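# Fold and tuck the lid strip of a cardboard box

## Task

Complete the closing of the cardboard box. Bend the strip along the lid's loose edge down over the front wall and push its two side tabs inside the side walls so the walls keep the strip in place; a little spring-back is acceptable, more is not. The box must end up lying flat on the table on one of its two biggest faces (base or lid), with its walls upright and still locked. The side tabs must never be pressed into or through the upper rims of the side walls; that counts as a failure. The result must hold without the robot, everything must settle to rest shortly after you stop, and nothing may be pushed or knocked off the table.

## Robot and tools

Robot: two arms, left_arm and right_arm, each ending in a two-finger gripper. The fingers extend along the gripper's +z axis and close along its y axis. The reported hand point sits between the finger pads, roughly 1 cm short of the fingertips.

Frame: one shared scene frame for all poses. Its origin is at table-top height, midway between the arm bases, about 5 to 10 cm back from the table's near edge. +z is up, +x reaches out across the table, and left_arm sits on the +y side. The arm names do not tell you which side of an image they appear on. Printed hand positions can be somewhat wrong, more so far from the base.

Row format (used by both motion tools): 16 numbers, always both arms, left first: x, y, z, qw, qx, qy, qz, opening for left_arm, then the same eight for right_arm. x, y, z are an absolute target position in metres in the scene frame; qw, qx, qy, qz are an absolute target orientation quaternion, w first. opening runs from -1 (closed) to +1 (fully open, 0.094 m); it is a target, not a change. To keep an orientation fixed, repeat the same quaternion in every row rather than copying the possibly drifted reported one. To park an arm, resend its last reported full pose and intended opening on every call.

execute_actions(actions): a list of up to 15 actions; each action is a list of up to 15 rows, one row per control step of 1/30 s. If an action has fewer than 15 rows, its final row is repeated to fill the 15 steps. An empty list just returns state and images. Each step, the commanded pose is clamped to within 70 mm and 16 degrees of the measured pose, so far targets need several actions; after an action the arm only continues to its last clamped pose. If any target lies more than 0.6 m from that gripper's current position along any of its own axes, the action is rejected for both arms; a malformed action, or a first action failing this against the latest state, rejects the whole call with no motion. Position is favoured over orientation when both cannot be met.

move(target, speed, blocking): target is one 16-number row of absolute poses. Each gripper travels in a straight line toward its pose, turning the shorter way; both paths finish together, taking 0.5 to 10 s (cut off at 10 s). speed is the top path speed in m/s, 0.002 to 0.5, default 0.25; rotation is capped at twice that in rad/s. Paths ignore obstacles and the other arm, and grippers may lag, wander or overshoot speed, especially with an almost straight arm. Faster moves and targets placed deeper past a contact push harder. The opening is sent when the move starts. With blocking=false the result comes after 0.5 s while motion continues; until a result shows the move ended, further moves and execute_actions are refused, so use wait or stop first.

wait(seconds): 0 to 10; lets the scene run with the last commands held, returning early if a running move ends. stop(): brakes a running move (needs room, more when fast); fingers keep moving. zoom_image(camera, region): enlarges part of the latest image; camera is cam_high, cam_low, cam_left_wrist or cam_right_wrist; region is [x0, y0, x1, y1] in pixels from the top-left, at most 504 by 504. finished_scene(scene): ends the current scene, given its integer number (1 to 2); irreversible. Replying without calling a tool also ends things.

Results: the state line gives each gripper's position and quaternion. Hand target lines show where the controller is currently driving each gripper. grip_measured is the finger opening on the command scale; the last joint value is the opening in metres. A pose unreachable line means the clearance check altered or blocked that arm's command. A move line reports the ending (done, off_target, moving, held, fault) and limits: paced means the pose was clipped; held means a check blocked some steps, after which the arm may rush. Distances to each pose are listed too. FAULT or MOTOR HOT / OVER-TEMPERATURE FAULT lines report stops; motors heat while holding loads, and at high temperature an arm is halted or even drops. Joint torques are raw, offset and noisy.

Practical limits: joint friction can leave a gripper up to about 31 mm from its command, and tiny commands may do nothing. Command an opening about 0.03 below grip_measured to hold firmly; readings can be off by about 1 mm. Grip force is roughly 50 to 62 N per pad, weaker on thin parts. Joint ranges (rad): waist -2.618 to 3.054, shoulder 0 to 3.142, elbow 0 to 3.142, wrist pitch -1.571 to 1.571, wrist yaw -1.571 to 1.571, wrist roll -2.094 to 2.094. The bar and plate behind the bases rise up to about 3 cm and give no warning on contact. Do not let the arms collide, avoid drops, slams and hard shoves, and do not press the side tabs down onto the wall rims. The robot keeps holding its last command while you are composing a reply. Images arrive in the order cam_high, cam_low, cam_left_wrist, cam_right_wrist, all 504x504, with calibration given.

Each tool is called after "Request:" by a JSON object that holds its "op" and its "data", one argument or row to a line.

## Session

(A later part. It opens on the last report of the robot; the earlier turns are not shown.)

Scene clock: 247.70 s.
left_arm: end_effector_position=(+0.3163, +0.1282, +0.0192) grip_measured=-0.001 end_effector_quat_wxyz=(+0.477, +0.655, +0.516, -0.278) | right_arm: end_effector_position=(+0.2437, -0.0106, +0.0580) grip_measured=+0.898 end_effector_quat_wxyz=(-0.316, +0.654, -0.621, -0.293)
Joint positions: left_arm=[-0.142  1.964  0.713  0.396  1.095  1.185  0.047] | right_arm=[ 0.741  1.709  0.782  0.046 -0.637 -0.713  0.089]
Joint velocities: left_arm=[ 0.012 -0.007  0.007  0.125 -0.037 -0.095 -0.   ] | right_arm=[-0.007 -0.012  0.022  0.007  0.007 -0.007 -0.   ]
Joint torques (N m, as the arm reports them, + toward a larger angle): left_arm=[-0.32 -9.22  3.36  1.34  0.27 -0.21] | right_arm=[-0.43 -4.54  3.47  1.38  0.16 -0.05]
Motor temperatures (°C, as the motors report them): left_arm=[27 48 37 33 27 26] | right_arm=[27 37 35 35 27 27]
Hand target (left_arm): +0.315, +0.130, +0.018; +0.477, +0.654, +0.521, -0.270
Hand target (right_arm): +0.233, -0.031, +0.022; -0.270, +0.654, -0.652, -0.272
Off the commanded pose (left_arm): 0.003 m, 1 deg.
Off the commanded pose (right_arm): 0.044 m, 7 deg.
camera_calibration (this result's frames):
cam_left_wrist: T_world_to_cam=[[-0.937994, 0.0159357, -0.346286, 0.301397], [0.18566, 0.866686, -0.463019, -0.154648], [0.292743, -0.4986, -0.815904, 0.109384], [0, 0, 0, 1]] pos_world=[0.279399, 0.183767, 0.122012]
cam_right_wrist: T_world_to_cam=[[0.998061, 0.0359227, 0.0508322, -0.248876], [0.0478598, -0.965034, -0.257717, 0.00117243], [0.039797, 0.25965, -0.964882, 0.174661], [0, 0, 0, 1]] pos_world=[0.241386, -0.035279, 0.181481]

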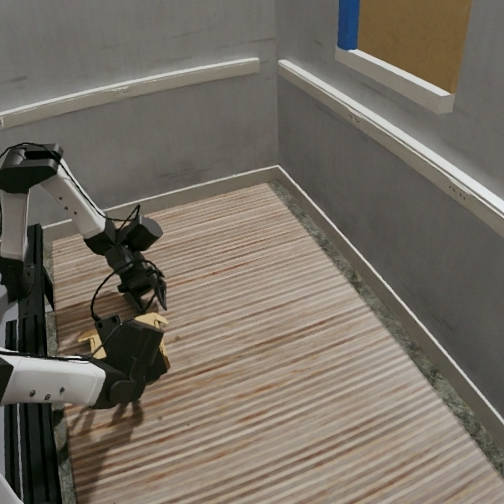

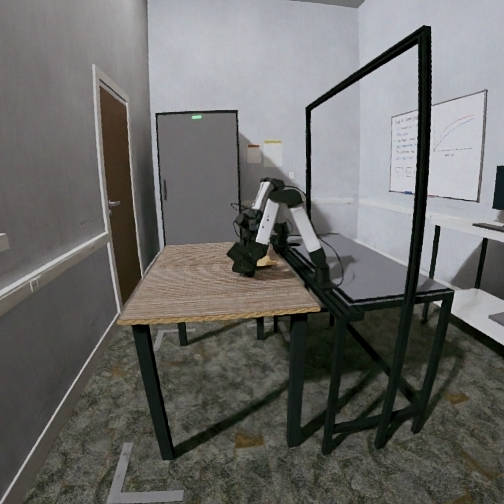

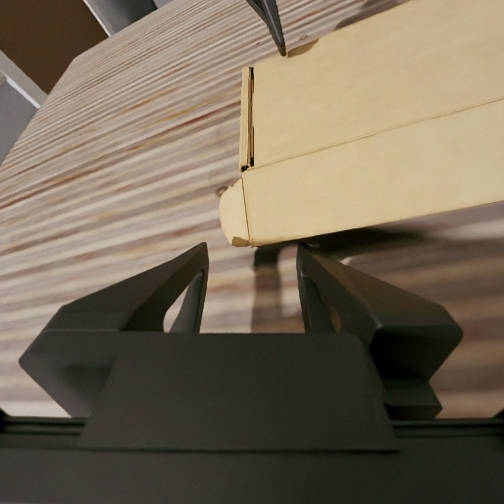

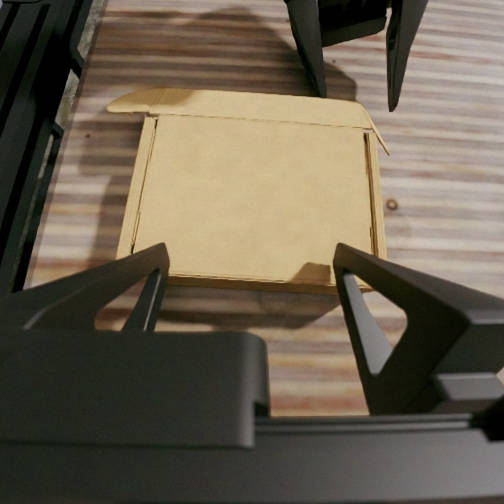

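Request:
{"op": "execute_actions", "data": {
  "actions": [
    [[0.318,0.120,0.019,0.478,0.653,0.521,-0.270,0.0, 0.235,-0.03,0.02,0.271,-0.653,0.653,0.271,0.9]],
    [[0.319,0.111,0.021,0.478,0.653,0.521,-0.270,0.0, 0.235,-0.03,0.02,0.271,-0.653,0.653,0.271,0.9]],
    [[0.32,0.103,0.022,0.478,0.653,0.521,-0.270,0.0, 0.235,-0.03,0.02,0.271,-0.653,0.653,0.271,0.9]],
    [[0.318,0.103,0.022,0.478,0.653,0.521,-0.270,-0.3, 0.235,-0.03,0.02,0.271,-0.653,0.653,0.271,0.9]],
    [[0.318,0.103,0.022,0.478,0.653,0.521,-0.270,-0.6, 0.235,-0.03,0.02,0.271,-0.653,0.653,0.271,0.9]]
  ]
}}

Scene clock: 254.63 s.
left_arm: end_effector_position=(+0.3217, +0.1046, +0.0229) grip_measured=-0.598 end_effector_quat_wxyz=(+0.480, +0.654, +0.521, -0.265) | right_arm: end_effector_position=(+0.2441, -0.0102, +0.0584) grip_measured=+0.898 end_effector_quat_wxyz=(-0.318, +0.654, -0.621, -0.293)
Joint positions: left_arm=[-0.22   1.964  0.712  0.518  1.015  1.058  0.019] | right_arm=[ 0.741  1.709  0.782  0.049 -0.637 -0.713  0.089]
Joint velocities: left_arm=[ 0.002 -0.017  0.002  0.037 -0.007 -0.037 -0.001] | right_arm=[-0.007 -0.007  0.007 -0.022 -0.081 -0.007 -0.001]
Joint torques (N m, as the arm reports them, + toward a larger angle): left_arm=[-0.89 -8.77  4.44  1.45  0.33 -0.22] | right_arm=[-0.69 -4.55  3.54  1.33  0.15 -0.05]
Motor temperatures (°C, as the motors report them): left_arm=[27 48 36 34 27 26] | right_arm=[27 36 35 35 27 27]
Hand target (left_arm): +0.318, +0.103, +0.022; +0.478, +0.653, +0.521, -0.270
Hand target (right_arm): +0.233, -0.031, +0.022; -0.270, +0.654, -0.652, -0.272
Off the commanded pose (left_arm): 0.004 m, 1 deg.
Off the commanded pose (right_arm): 0.044 m, 7 deg.
camera_calibration (this result's frames):
cam_left_wrist: T_world_to_cam=[[-0.933236, -0.00118959, -0.359262, 0.308688], [0.172589, 0.875563, -0.451223, -0.130547], [0.315094, -0.483102, -0.816902, 0.0902855], [0, 0, 0, 1]] pos_world=[0.282162, 0.158287, 0.125749]
cam_right_wrist: T_world_to_cam=[[0.997938, 0.0358092, 0.0532652, -0.249415], [0.0484593, -0.964538, -0.259459, 0.00152514], [0.0420853, 0.261505, -0.964284, 0.174376], [0, 0, 0, 1]] pos_world=[0.241488, -0.035198, 0.181829]

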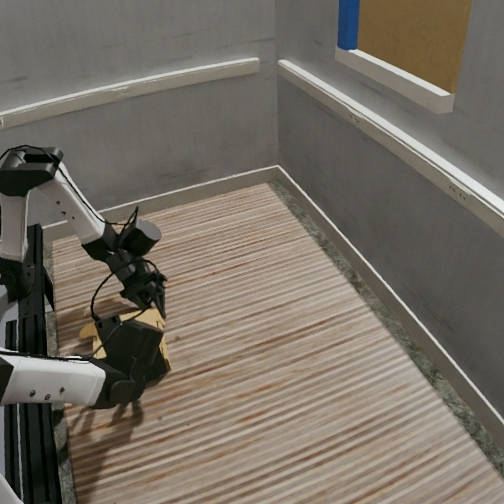

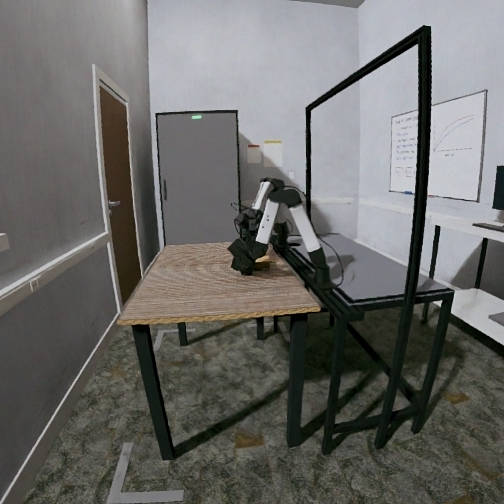

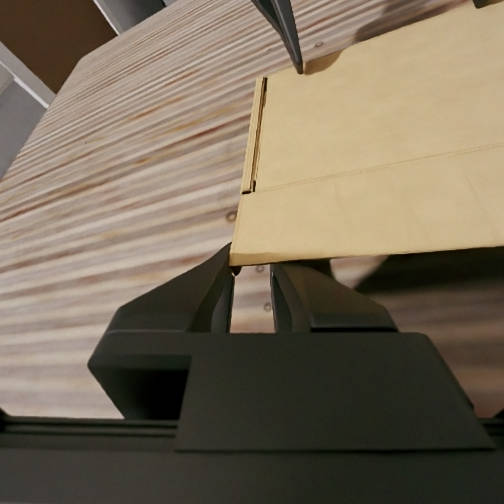

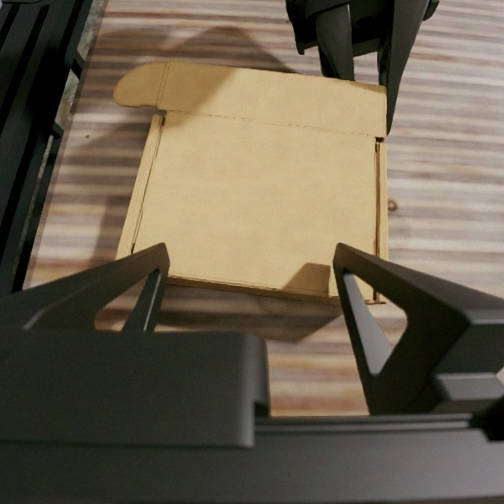

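Request:
{"op": "move", "data": {
  "target": [0.314,0.104,0.014,0.365,0.601,0.591,-0.394,-0.6, 0.235,-0.03,0.02,0.271,-0.653,0.653,0.271,0.9],
  "speed": 0.06
}}

Request:
{"op": "zoom_image", "data": {
  "camera": "cam_left_wrist",
  "region": [150,100,350,300]
}}

Scene clock: 261.93 s.
left_arm: end_effector_position=(+0.3160, +0.1026, +0.0169) grip_measured=-0.598 end_effector_quat_wxyz=(+0.375, +0.607, +0.590, -0.378) | right_arm: end_effector_position=(+0.2438, -0.0099, +0.0582) grip_measured=+0.898 end_effector_quat_wxyz=(-0.318, +0.654, -0.620, -0.294)
Joint positions: left_arm=[-0.209  2.019  0.91   0.045  1.108  1.045  0.019] | right_arm=[ 0.741  1.711  0.782  0.051 -0.64  -0.713  0.089]
Joint velocities: left_arm=[ 0.017  0.007  0.022 -0.051 -0.037  0.022 -0.001] | right_arm=[ 0.007  0.012 -0.007 -0.022 -0.037 -0.066  0.   ]
Joint torques (N m, as the arm reports them, + toward a larger angle): left_arm=[ 0.16 -7.94  6.6   0.73  0.63 -0.03] | right_arm=[-0.75 -4.7   3.36  1.27  0.21 -0.06]
Motor temperatures (°C, as the motors report them): left_arm=[27 48 36 34 27 26] | right_arm=[27 36 35 35 27 27]
Hand target (left_arm): +0.315, +0.104, +0.014; +0.367, +0.599, +0.593, -0.394
Hand target (right_arm): +0.233, -0.031, +0.022; -0.270, +0.654, -0.652, -0.272
Off the commanded pose (left_arm): 0.004 m, 2 deg.
Off the commanded pose (right_arm): 0.044 m, 7 deg.
move: off_target (right_arm)
camera_calibration (this result's frames):
cam_left_wrist: T_world_to_cam=[[-0.999504, 0.0261769, -0.0174853, 0.313562], [0.0313518, 0.877769, -0.478057, -0.0856454], [0.002834, -0.478368, -0.878155, 0.185438], [0, 0, 0, 1]] pos_world=[0.315567, 0.155676, 0.127383]
cam_right_wrist: T_world_to_cam=[[0.997972, 0.0373683, 0.0515398, -0.249034], [0.0495922, -0.963971, -0.261344, 0.00163549], [0.0399169, 0.26337, -0.963869, 0.174635], [0, 0, 0, 1]] pos_world=[0.241477, -0.035111, 0.181588]

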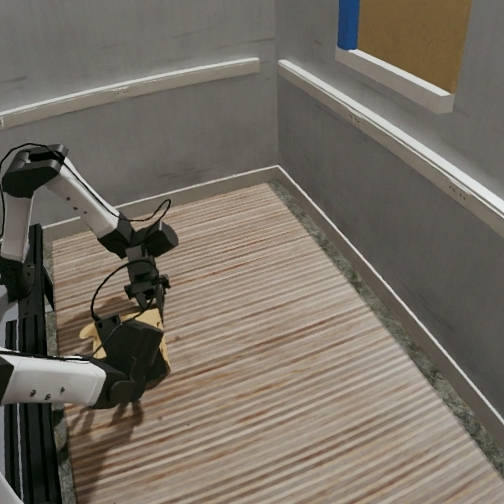

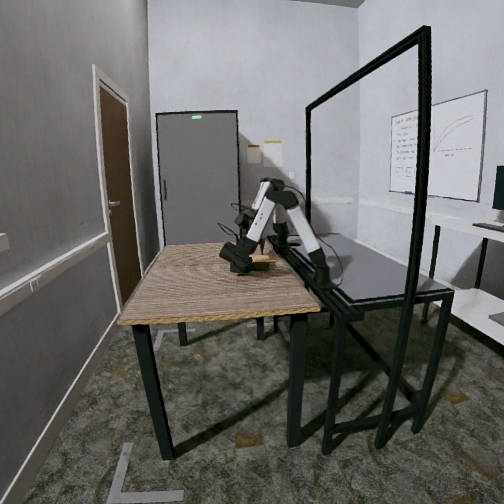

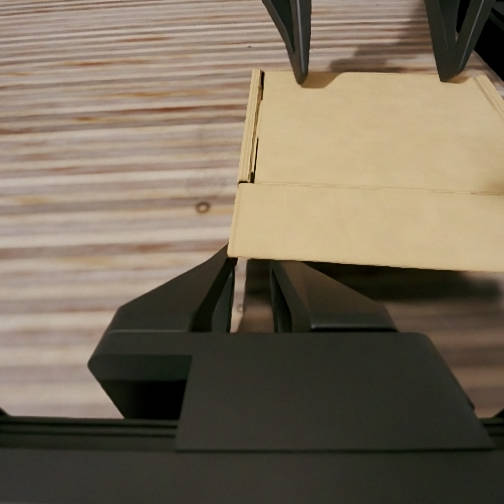

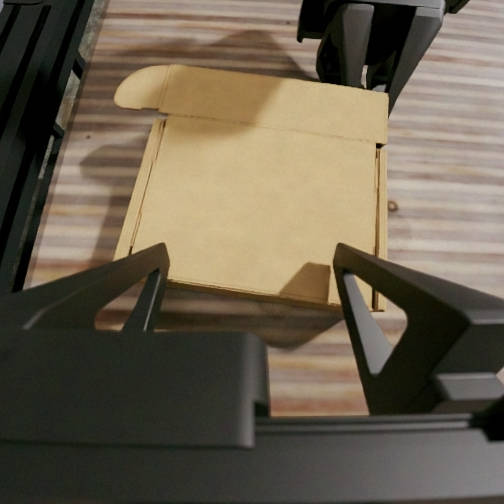

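Region (150, 100, 350, 300) of cam_left_wrist's 504x504 image, scaled by 2.520, with more detail than that image has.

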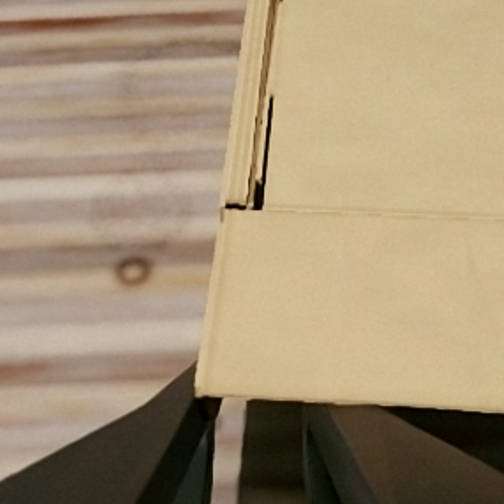

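Request:
{"op": "execute_actions", "data": {
  "actions": [
    [[0.314,0.104,0.012,0.365,0.601,0.591,-0.394,-0.8, 0.238,-0.025,0.04,0.271,-0.653,0.653,0.271,0.9]],
    [[0.314,0.104,0.012,0.365,0.601,0.591,-0.394,-1, 0.238,-0.025,0.04,0.271,-0.653,0.653,0.271,0.9]],
    [[0.314,0.104,0.012,0.365,0.601,0.591,-0.394,-1, 0.238,-0.025,0.04,0.271,-0.653,0.653,0.271,0.9]]
  ]
}}

Request:
{"op": "zoom_image", "data": {
  "camera": "cam_left_wrist",
  "region": [150,100,350,300]
}}

Scene clock: 267.30 s.
left_arm: end_effector_position=(+0.3147, +0.1037, +0.0166) grip_measured=-0.975 end_effector_quat_wxyz=(+0.373, +0.607, +0.589, -0.380) | right_arm: end_effector_position=(+0.2392, -0.0133, +0.0566) grip_measured=+0.898 end_effector_quat_wxyz=(-0.304, +0.652, -0.627, -0.297)
Joint positions: left_arm=[-0.206  2.019  0.911  0.032  1.112  1.056  0.001] | right_arm=[ 0.741  1.703  0.782  0.014 -0.642 -0.709  0.089]
Joint velocities: left_arm=[-0.017 -0.002  0.012  0.066  0.125 -0.051  0.001] | right_arm=[ 0.022 -0.007  0.002 -0.066 -0.007  0.007 -0.001]
Joint torques (N m, as the arm reports them, + toward a larger angle): left_arm=[-0.04 -7.46  6.43  0.79  0.62 -0.05] | right_arm=[ 0.01 -6.44  7.    0.85  0.23 -0.05]
Motor temperatures (°C, as the motors report them): left_arm=[27 48 37 34 27 26] | right_arm=[27 36 35 35 27 27]
Hand target (left_arm): +0.314, +0.104, +0.012; +0.366, +0.601, +0.592, -0.394
Hand target (right_arm): +0.237, -0.025, +0.040; -0.272, +0.653, -0.652, -0.272
Off the commanded pose (left_arm): 0.005 m, 2 deg.
Off the commanded pose (right_arm): 0.020 m, 6 deg.
camera_calibration (this result's frames):
cam_left_wrist: T_world_to_cam=[[-0.999471, 0.0294943, -0.0137023, 0.311782], [0.0324542, 0.877383, -0.478692, -0.0869212], [-0.0020965, -0.478884, -0.877876, 0.187329], [0, 0, 0, 1]] pos_world=[0.314831, 0.156776, 0.127116]
cam_right_wrist: T_world_to_cam=[[0.999027, 0.0366513, 0.0245463, -0.24295], [0.0415751, -0.968312, -0.246259, -0.000826364], [0.0147427, 0.24704, -0.968893, 0.180274], [0, 0, 0, 1]] pos_world=[0.24009, -0.0364306, 0.180426]

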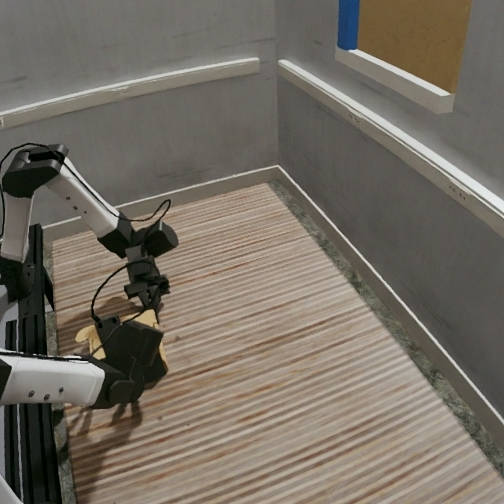

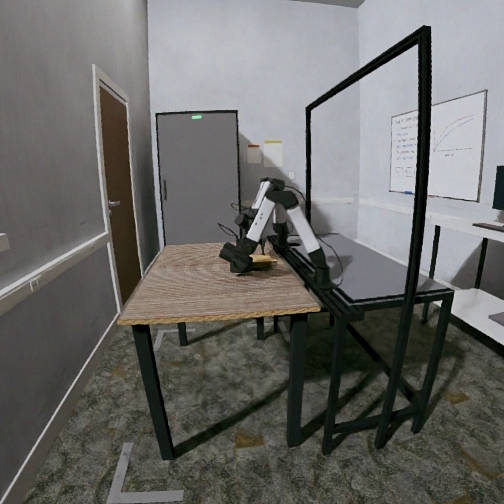

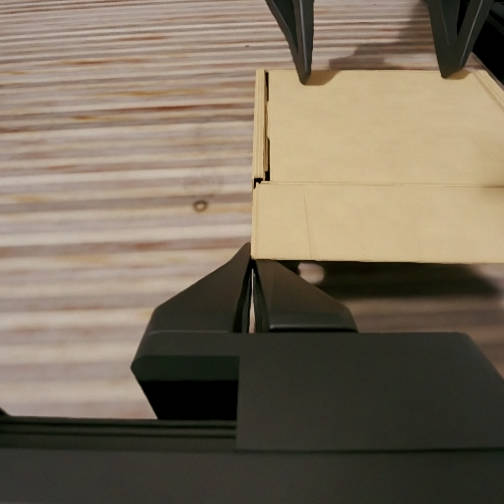

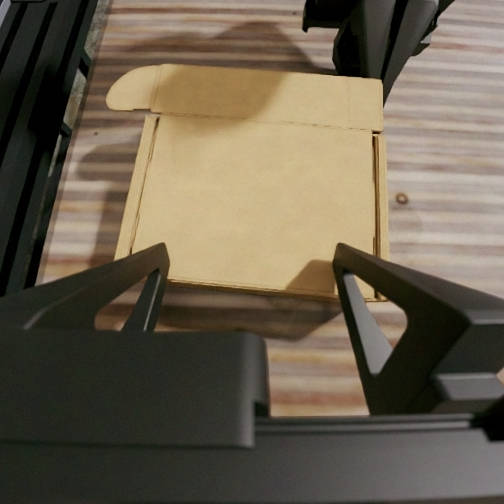

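Region (150, 100, 350, 300) of cam_left_wrist's 504x504 image, scaled by 2.520, with more detail than that image has.

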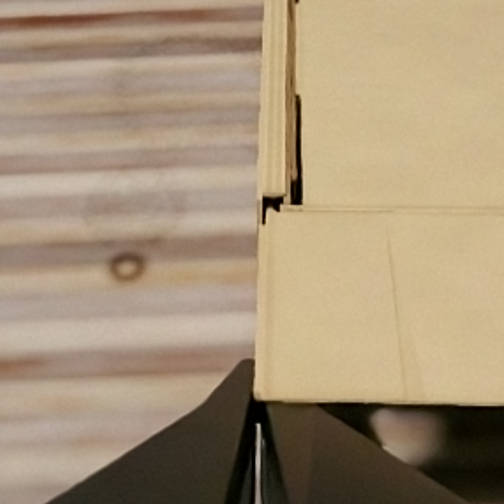

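Request:
{"op": "execute_actions", "data": {
  "actions": [
    [[0.311,0.103,0.008,0.36,0.594,0.594,-0.405,-1, 0.238,-0.025,0.04,0.271,-0.653,0.653,0.271,0.9]],
    [[0.310,0.101,0.005,0.365,0.588,0.59,-0.415,-1, 0.238,-0.025,0.04,0.271,-0.653,0.653,0.271,0.9]]
  ]
}}

Request:
{"op": "zoom_image", "data": {
  "camera": "cam_left_wrist",
  "region": [150,100,350,300]
}}

Scene clock: 272.63 s.
left_arm: end_effector_position=(+0.3119, +0.1019, +0.0122) grip_measured=-0.975 end_effector_quat_wxyz=(+0.372, +0.594, +0.586, -0.406) | right_arm: end_effector_position=(+0.2384, -0.0138, +0.0560) grip_measured=+0.898 end_effector_quat_wxyz=(-0.302, +0.652, -0.628, -0.298)
Joint positions: left_arm=[-0.203  2.059  0.911  0.067  1.163  1.029  0.001] | right_arm=[ 0.741  1.703  0.782  0.008 -0.643 -0.709  0.089]
Joint velocities: left_arm=[ 0.007  0.017  0.012 -0.066 -0.007 -0.007 -0.   ] | right_arm=[-0.012  0.017  0.002 -0.037  0.051  0.022  0.   ]
Joint torques (N m, as the arm reports them, + toward a larger angle): left_arm=[-0.59 -7.77  5.28  1.06  0.49 -0.17] | right_arm=[-0.18 -6.59  7.02  0.89  0.23 -0.04]
Motor temperatures (°C, as the motors report them): left_arm=[27 47 37 33 27 26] | right_arm=[27 36 36 35 27 27]
Hand target (left_arm): +0.310, +0.101, +0.005; +0.365, +0.588, +0.590, -0.415
Hand target (right_arm): +0.238, -0.025, +0.040; -0.272, +0.653, -0.652, -0.272
Off the commanded pose (left_arm): 0.008 m, 2 deg.
Off the commanded pose (right_arm): 0.019 m, 5 deg.
camera_calibration (this result's frames):
cam_left_wrist: T_world_to_cam=[[-0.998941, 0.0383318, 0.0254473, 0.307388], [0.0197053, 0.856229, -0.51622, -0.0808127], [-0.0415764, -0.515172, -0.856078, 0.198356], [0, 0, 0, 1]] pos_world=[0.316902, 0.159599, 0.120269]
cam_right_wrist: T_world_to_cam=[[0.999095, 0.0374386, 0.0202071, -0.241871], [0.0412381, -0.968989, -0.243637, -0.00152038], [0.010459, 0.24425, -0.969656, 0.180846], [0, 0, 0, 1]] pos_world=[0.239824, -0.0365894, 0.179875]

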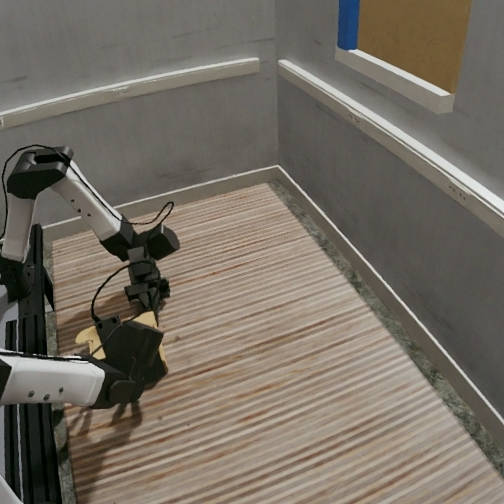

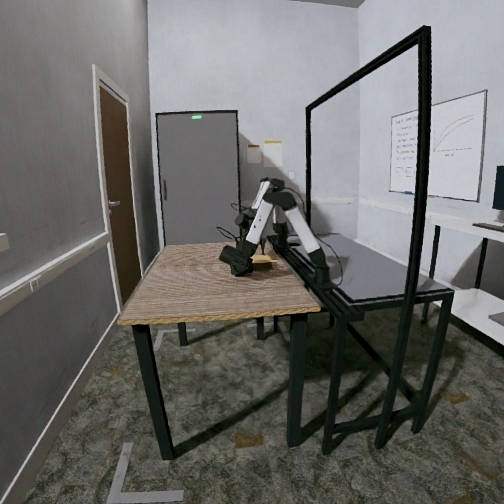

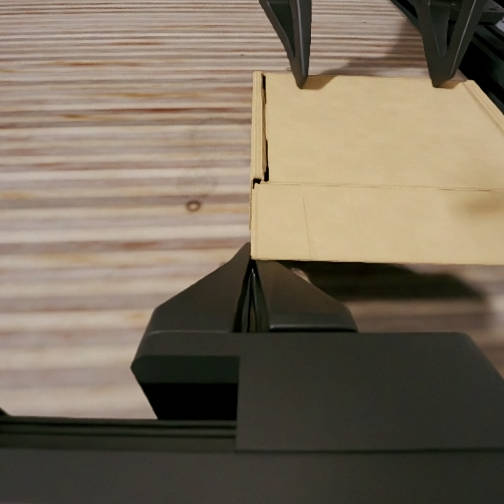

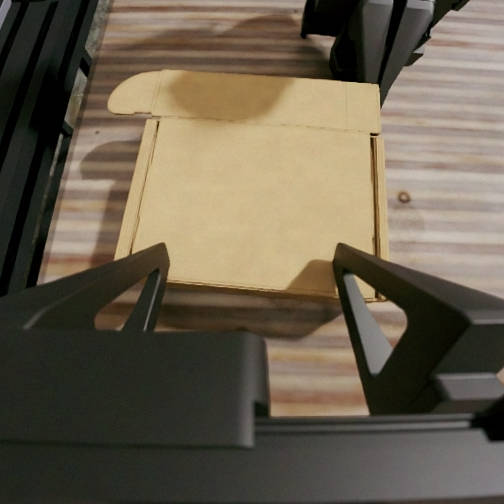

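Region (150, 100, 350, 300) of cam_left_wrist's 504x504 image, scaled by 2.520, with more detail than that image has.

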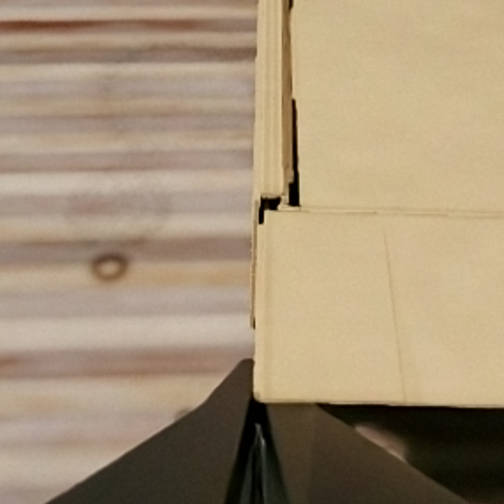

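Aligned. Next small step.

Request:
{"op": "execute_actions", "data": {
  "actions": [
    [[0.309,0.099,0.004,0.378,0.579,0.581,-0.428,-1, 0.238,-0.025,0.04,0.271,-0.653,0.653,0.271,0.9]],
    [[0.308,0.097,0.003,0.39,0.57,0.572,-0.44,-1, 0.238,-0.025,0.04,0.271,-0.653,0.653,0.271,0.9]]
  ]
}}

Request:
{"op": "zoom_image", "data": {
  "camera": "cam_left_wrist",
  "region": [150,100,350,300]
}}

Scene clock: 278.43 s.
left_arm: end_effector_position=(+0.3153, +0.0968, +0.0120) grip_measured=-0.975 end_effector_quat_wxyz=(+0.399, +0.581, +0.567, -0.427) | right_arm: end_effector_position=(+0.2384, -0.0139, +0.0559) grip_measured=+0.898 end_effector_quat_wxyz=(-0.302, +0.652, -0.628, -0.298)
Joint positions: left_arm=[-0.203  2.109  0.881  0.276  1.23   0.923  0.001] | right_arm=[ 0.741  1.703  0.782  0.008 -0.642 -0.709  0.089]
Joint velocities: left_arm=[-0.002  0.007 -0.012  0.095 -0.007 -0.022  0.   ] | right_arm=[ 0.017 -0.027  0.007  0.007 -0.007 -0.022 -0.   ]
Joint torques (N m, as the arm reports them, + toward a larger angle): left_arm=[-0.68 -8.08  3.66  1.29  0.5  -0.32] | right_arm=[ 0.16 -6.32  6.86  0.93  0.26  0.01]
Motor temperatures (°C, as the motors report them): left_arm=[27 47 37 34 27 26] | right_arm=[27 36 36 35 27 27]
Hand target (left_arm): +0.308, +0.097, +0.004; +0.389, +0.572, +0.573, -0.441
Hand target (right_arm): +0.238, -0.025, +0.040; -0.272, +0.653, -0.652, -0.272
Off the commanded pose (left_arm): 0.012 m, 2 deg.
Off the commanded pose (right_arm): 0.019 m, 5 deg.
camera_calibration (this result's frames):
cam_left_wrist: T_world_to_cam=[[-0.999101, 0.0408031, 0.0114627, 0.311007], [0.0264256, 0.811175, -0.584207, -0.0735317], [-0.0331357, -0.583379, -0.811524, 0.199062], [0, 0, 0, 1]] pos_world=[0.319267, 0.163085, 0.115021]
cam_right_wrist: T_world_to_cam=[[0.999105, 0.037223, 0.0200857, -0.241867], [0.0409945, -0.969115, -0.243177, -0.00157383], [0.0104136, 0.243783, -0.969774, 0.180795], [0, 0, 0, 1]] pos_world=[0.239832, -0.036597, 0.179806]

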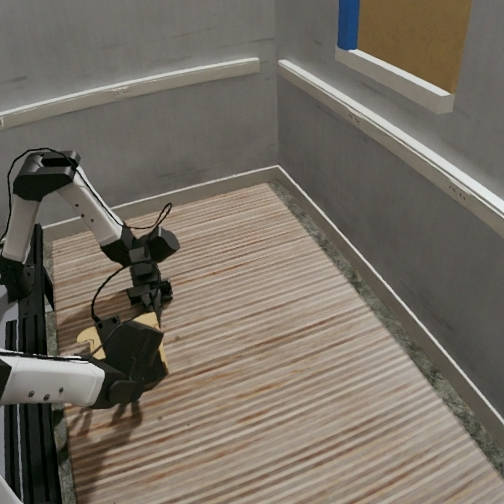

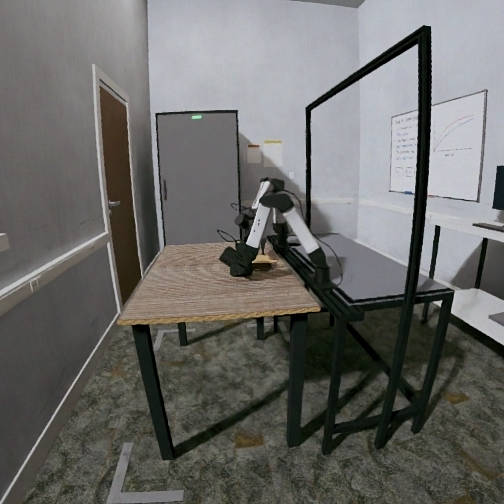

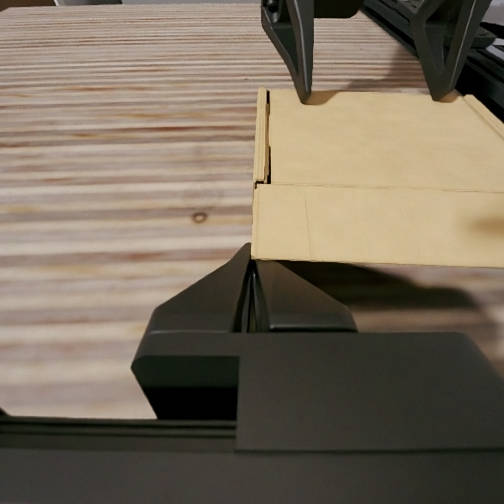

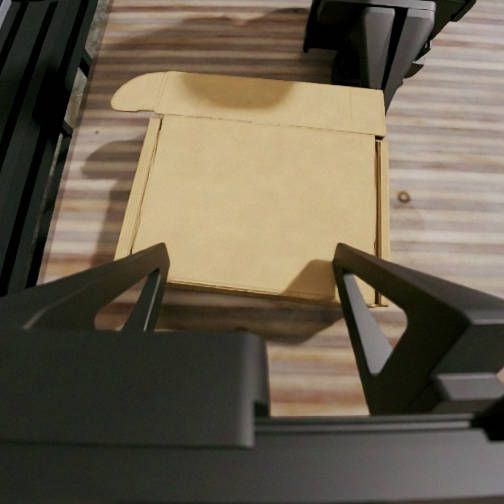

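Region (150, 100, 350, 300) of cam_left_wrist's 504x504 image, scaled by 2.520, with more detail than that image has.

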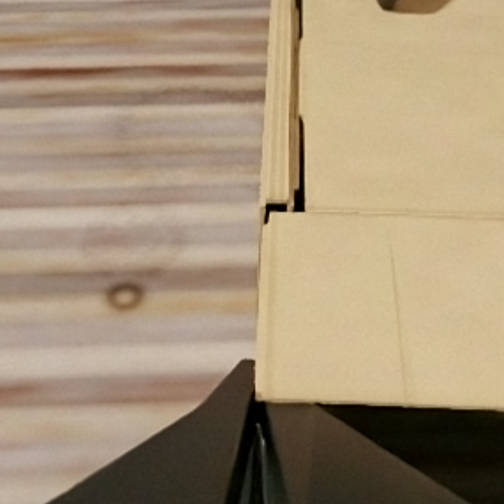

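Request:
{"op": "execute_actions", "data": {
  "actions": [
    [[0.302,0.098,0.006,0.39,0.57,0.572,-0.44,-1, 0.238,-0.025,0.04,0.271,-0.653,0.653,0.271,0.9]],
    [[0.302,0.098,0.006,0.39,0.57,0.572,-0.44,-1, 0.238,-0.025,0.04,0.271,-0.653,0.653,0.271,0.9]]
  ]
}}

Request:
{"op": "zoom_image", "data": {
  "camera": "cam_left_wrist",
  "region": [150,100,350,300]
}}

Scene clock: 283.37 s.
left_arm: end_effector_position=(+0.3146, +0.0968, +0.0121) grip_measured=-0.975 end_effector_quat_wxyz=(+0.407, +0.580, +0.563, -0.425) | right_arm: end_effector_position=(+0.2383, -0.0139, +0.0559) grip_measured=+0.898 end_effector_quat_wxyz=(-0.301, +0.652, -0.628, -0.298)
Joint positions: left_arm=[-0.203  2.11   0.861  0.334  1.232  0.901  0.001] | right_arm=[ 0.741  1.703  0.782  0.008 -0.643 -0.709  0.089]
Joint velocities: left_arm=[-0.012  0.012  0.002 -0.051 -0.066 -0.022 -0.   ] | right_arm=[ 0.007  0.007 -0.012 -0.037 -0.051 -0.037  0.   ]
Joint torques (N m, as the arm reports them, + toward a larger angle): left_arm=[-0.85 -9.71  2.8   1.06  0.48 -0.28] | right_arm=[-0.1  -6.5   7.05  0.94  0.21 -0.06]
Motor temperatures (°C, as the motors report them): left_arm=[27 47 36 34 27 26] | right_arm=[27 36 37 34 27 27]
Hand target (left_arm): +0.302, +0.098, +0.006; +0.390, +0.571, +0.573, -0.440
Hand target (right_arm): +0.237, -0.025, +0.040; -0.272, +0.653, -0.652, -0.272
Off the commanded pose (left_arm): 0.014 m, 3 deg.
Off the commanded pose (right_arm): 0.019 m, 5 deg.
camera_calibration (this result's frames):
cam_left_wrist: T_world_to_cam=[[-0.99932, 0.0367486, -0.00291045, 0.310921], [0.0313464, 0.805555, -0.591691, -0.0743671], [-0.0193993, -0.59138, -0.806159, 0.195571], [0, 0, 0, 1]] pos_world=[0.316835, 0.164137, 0.114564]
cam_right_wrist: T_world_to_cam=[[0.9991, 0.0374451, 0.0199022, -0.241803], [0.0411676, -0.969048, -0.243416, -0.00156585], [0.0101715, 0.244017, -0.969718, 0.180878], [0, 0, 0, 1]] pos_world=[0.23981, -0.0366004, 0.179832]

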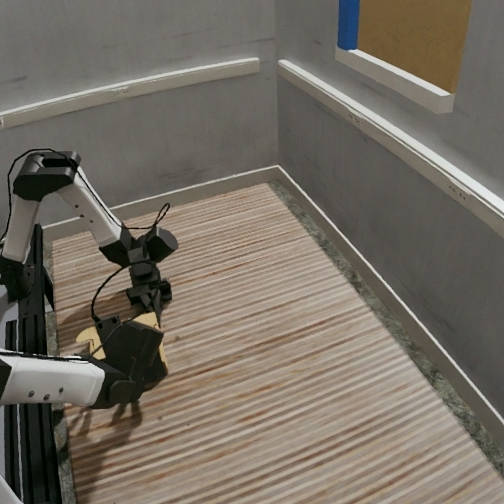

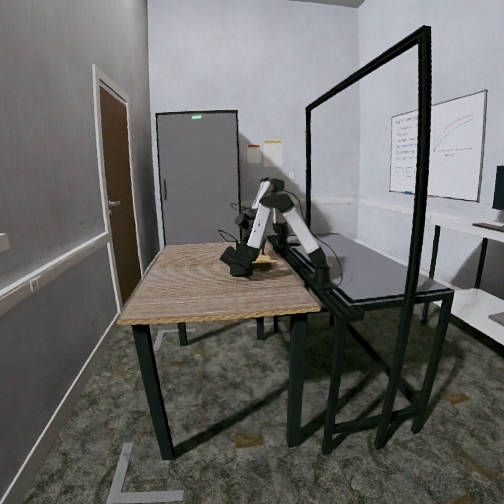

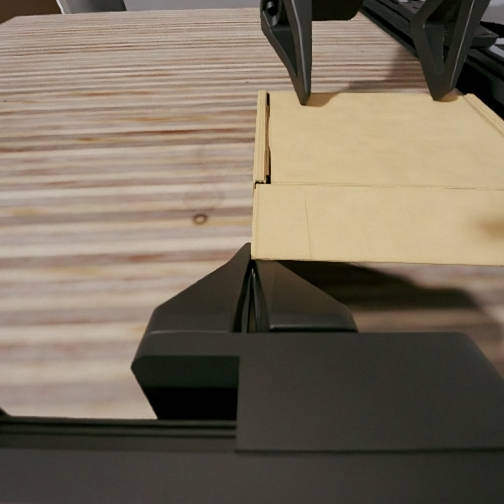

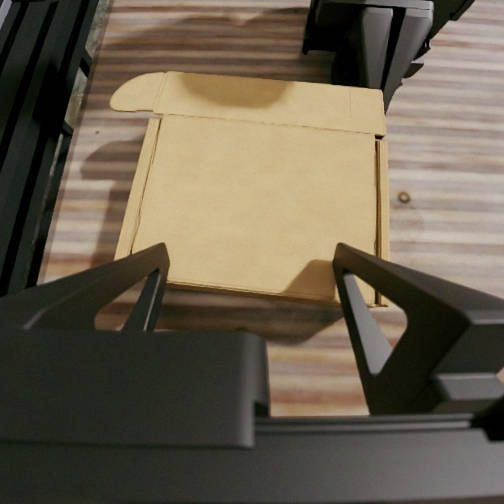

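Region (150, 100, 350, 300) of cam_left_wrist's 504x504 image, scaled by 2.520, with more detail than that image has.

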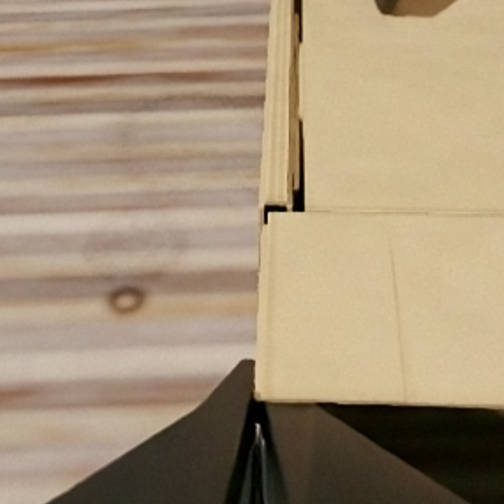

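Request:
{"op": "move", "data": {
  "target": [0.314,0.092,0.065,0.242,0.664,0.664,-0.242,-1, 0.24,-0.15,0.10,0.271,-0.653,0.653,0.271,0.9],
  "speed": 0.08
}}

Scene clock: 297.37 s.
left_arm: end_effector_position=(+0.3148, +0.0901, +0.0537) grip_measured=-0.975 end_effector_quat_wxyz=(+0.242, +0.660, +0.665, -0.252) | right_arm: end_effector_position=(+0.2333, -0.1528, +0.0869) grip_measured=+0.898 end_effector_quat_wxyz=(-0.254, +0.651, -0.661, -0.272)
Joint positions: left_arm=[-0.354  1.849  1.162 -0.531  0.687  1.049  0.001] | right_arm=[ 0.321  1.437  0.782 -0.674 -0.743 -1.208  0.089]
Joint velocities: left_arm=[-0.017  0.002 -0.022 -0.007 -0.066  0.007  0.   ] | right_arm=[ 0.012  0.002 -0.012 -0.007 -0.007 -0.051  0.   ]
Joint torques (N m, as the arm reports them, + toward a larger angle): left_arm=[ -0.66 -11.18   7.74   0.62   0.17  -0.13] | right_arm=[-0.9  -5.97  8.92  0.69 -0.55  0.  ]
Motor temperatures (°C, as the motors report them): left_arm=[27 49 36 34 27 26] | right_arm=[27 36 37 34 27 27]
Hand target (left_arm): +0.316, +0.091, +0.063; +0.243, +0.662, +0.667, -0.241
Hand target (right_arm): +0.240, -0.152, +0.099; -0.271, +0.654, -0.654, -0.267
Off the commanded pose (left_arm): 0.012 m, 1 deg.
Off the commanded pose (right_arm): 0.015 m, 2 deg.
move: off_target (left_arm, right_arm)
camera_calibration (this result's frames):
cam_left_wrist: T_world_to_cam=[[-0.999954, 0.00452376, 0.0083996, 0.314003], [0.00376861, 0.996128, -0.0878383, -0.0799177], [-0.00876443, -0.0878027, -0.996099, 0.186563], [0, 0, 0, 1]] pos_world=[0.315925, 0.0945684, 0.176178]
cam_right_wrist: T_world_to_cam=[[0.999568, 0.00571292, -0.0288147, -0.232897], [0.00179097, -0.990934, -0.134339, -0.132074], [-0.0293209, 0.134229, -0.990516, 0.239115], [0, 0, 0, 1]] pos_world=[0.240045, -0.161642, 0.212394]

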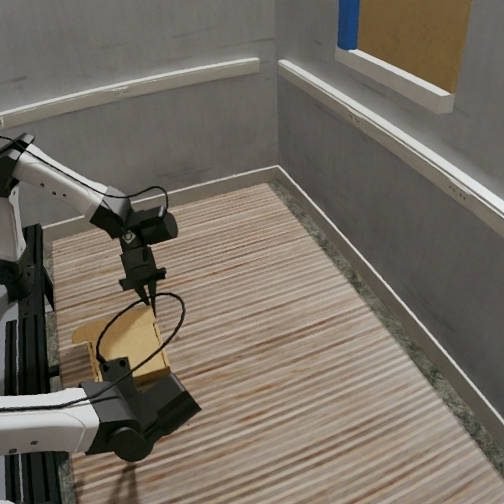

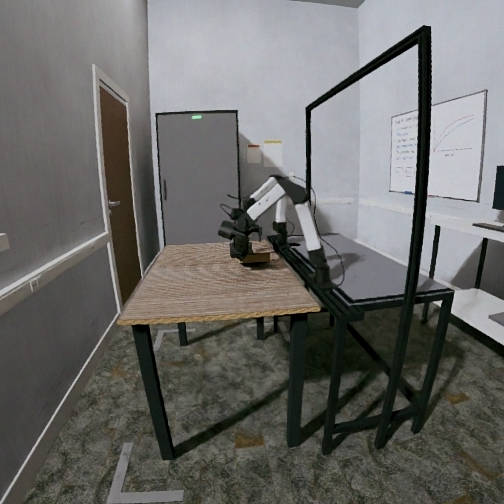

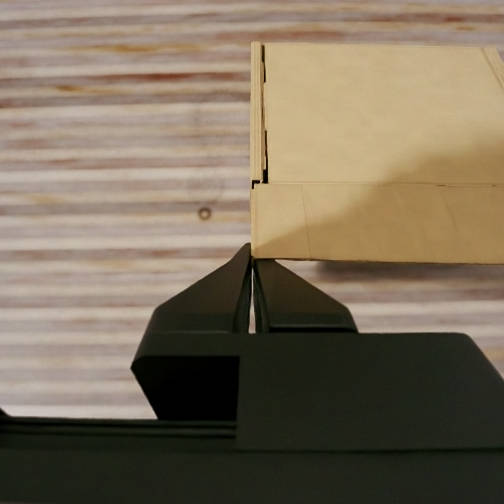

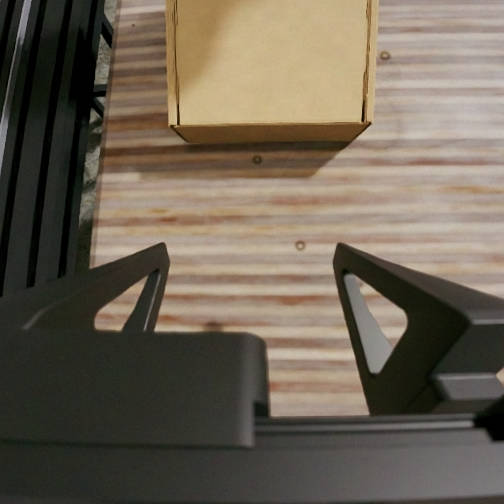

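Request:
{"op": "move", "data": {
  "target": [0.314,0.090,0.088,0.242,0.664,0.664,-0.242,-1, 0.24,-0.15,0.10,0.271,-0.653,0.653,0.271,0.9],
  "speed": 0.03
}}

Request:
{"op": "zoom_image", "data": {
  "camera": "cam_left_wrist",
  "region": [150,100,350,300]
}}

Request:
{"op": "zoom_image", "data": {
  "camera": "cam_low",
  "region": [200,210,300,280]
}}

Scene clock: 303.53 s.
left_arm: end_effector_position=(+0.3140, +0.0909, +0.0750) grip_measured=-0.975 end_effector_quat_wxyz=(+0.235, +0.660, +0.669, -0.250) | right_arm: end_effector_position=(+0.2325, -0.1522, +0.0875) grip_measured=+0.898 end_effector_quat_wxyz=(-0.255, +0.651, -0.659, -0.275)
Joint positions: left_arm=[-0.354  1.815  1.218 -0.634  0.678  1.049  0.001] | right_arm=[ 0.321  1.437  0.782 -0.677 -0.749 -1.21   0.089]
Joint velocities: left_arm=[-0.022  0.002 -0.007 -0.022 -0.037  0.022 -0.   ] | right_arm=[ 0.002 -0.017  0.007  0.007 -0.051  0.022  0.002]
Joint torques (N m, as the arm reports them, + toward a larger angle): left_arm=[ -0.77 -11.14   8.03   0.67   0.28  -0.06] | right_arm=[-0.58 -5.88  9.17  0.73 -0.57  0.03]
Motor temperatures (°C, as the motors report them): left_arm=[27 51 37 33 27 26] | right_arm=[27 36 38 34 27 27]
Hand target (left_arm): +0.315, +0.090, +0.087; +0.242, +0.664, +0.664, -0.242
Hand target (right_arm): +0.240, -0.150, +0.100; -0.271, +0.653, -0.653, -0.271
Off the commanded pose (left_arm): 0.013 m, 1 deg.
Off the commanded pose (right_arm): 0.015 m, 2 deg.
move: off_target (left_arm, right_arm)
camera_calibration (this result's frames):
cam_left_wrist: T_world_to_cam=[[-0.999859, 0.00137388, 0.0167093, 0.312618], [0.000118291, 0.99719, -0.074913, -0.0787977], [-0.0167653, -0.0749005, -0.99705, 0.209258], [0, 0, 0, 1]] pos_world=[0.316092, 0.0938204, 0.197515]
cam_right_wrist: T_world_to_cam=[[0.999482, 0.00883261, -0.0309479, -0.23142], [0.00443112, -0.990212, -0.139503, -0.131459], [-0.0318772, 0.139294, -0.989738, 0.240895], [0, 0, 0, 1]] pos_world=[0.239562, -0.161684, 0.212922]

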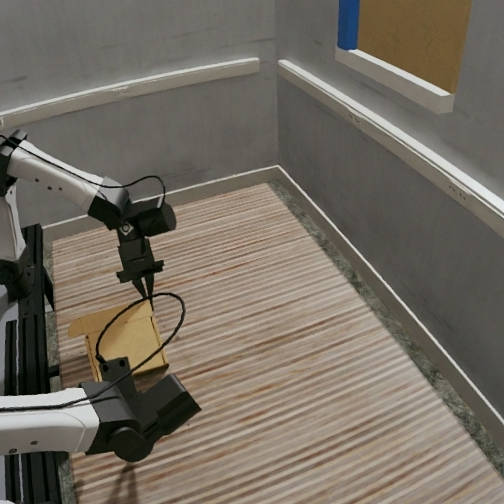

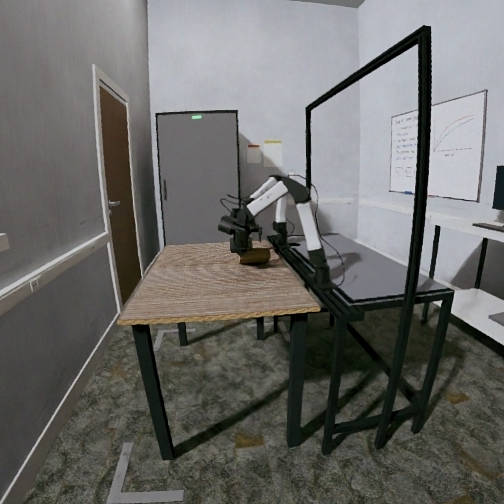

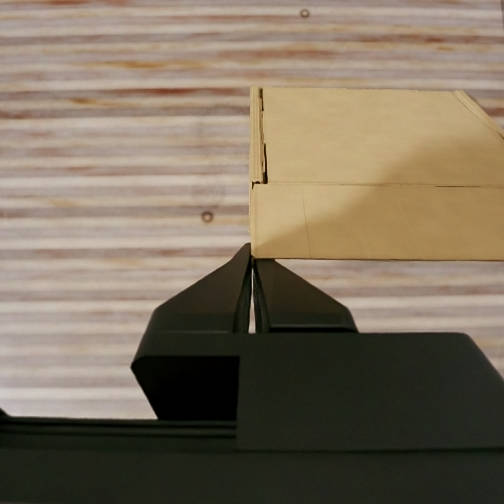

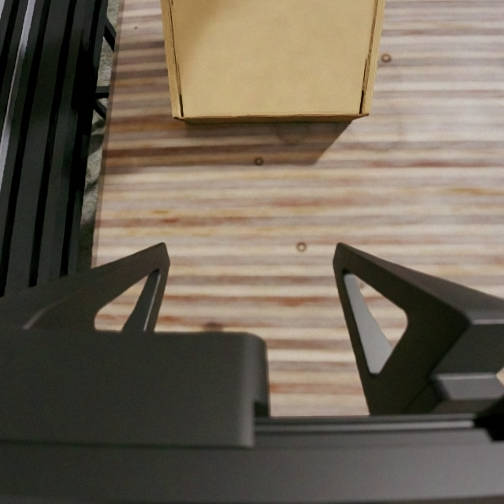

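Region (150, 100, 350, 300) of cam_left_wrist's 504x504 image, scaled by 2.520, with more detail than that image has.

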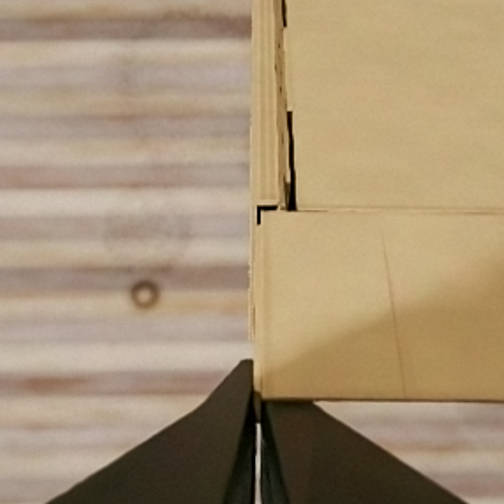

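Region (200, 210, 300, 280) of cam_low's 504x504 image, scaled by 5.040, with more detail than that image has; it fills the top 353 rows of this view, and the rest is white.

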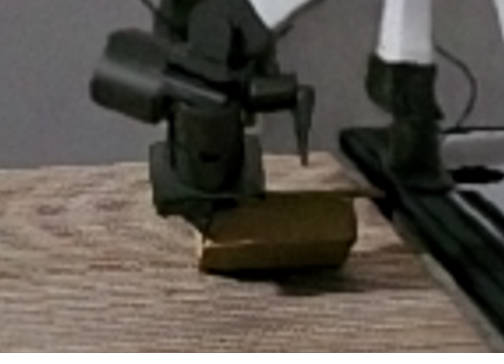

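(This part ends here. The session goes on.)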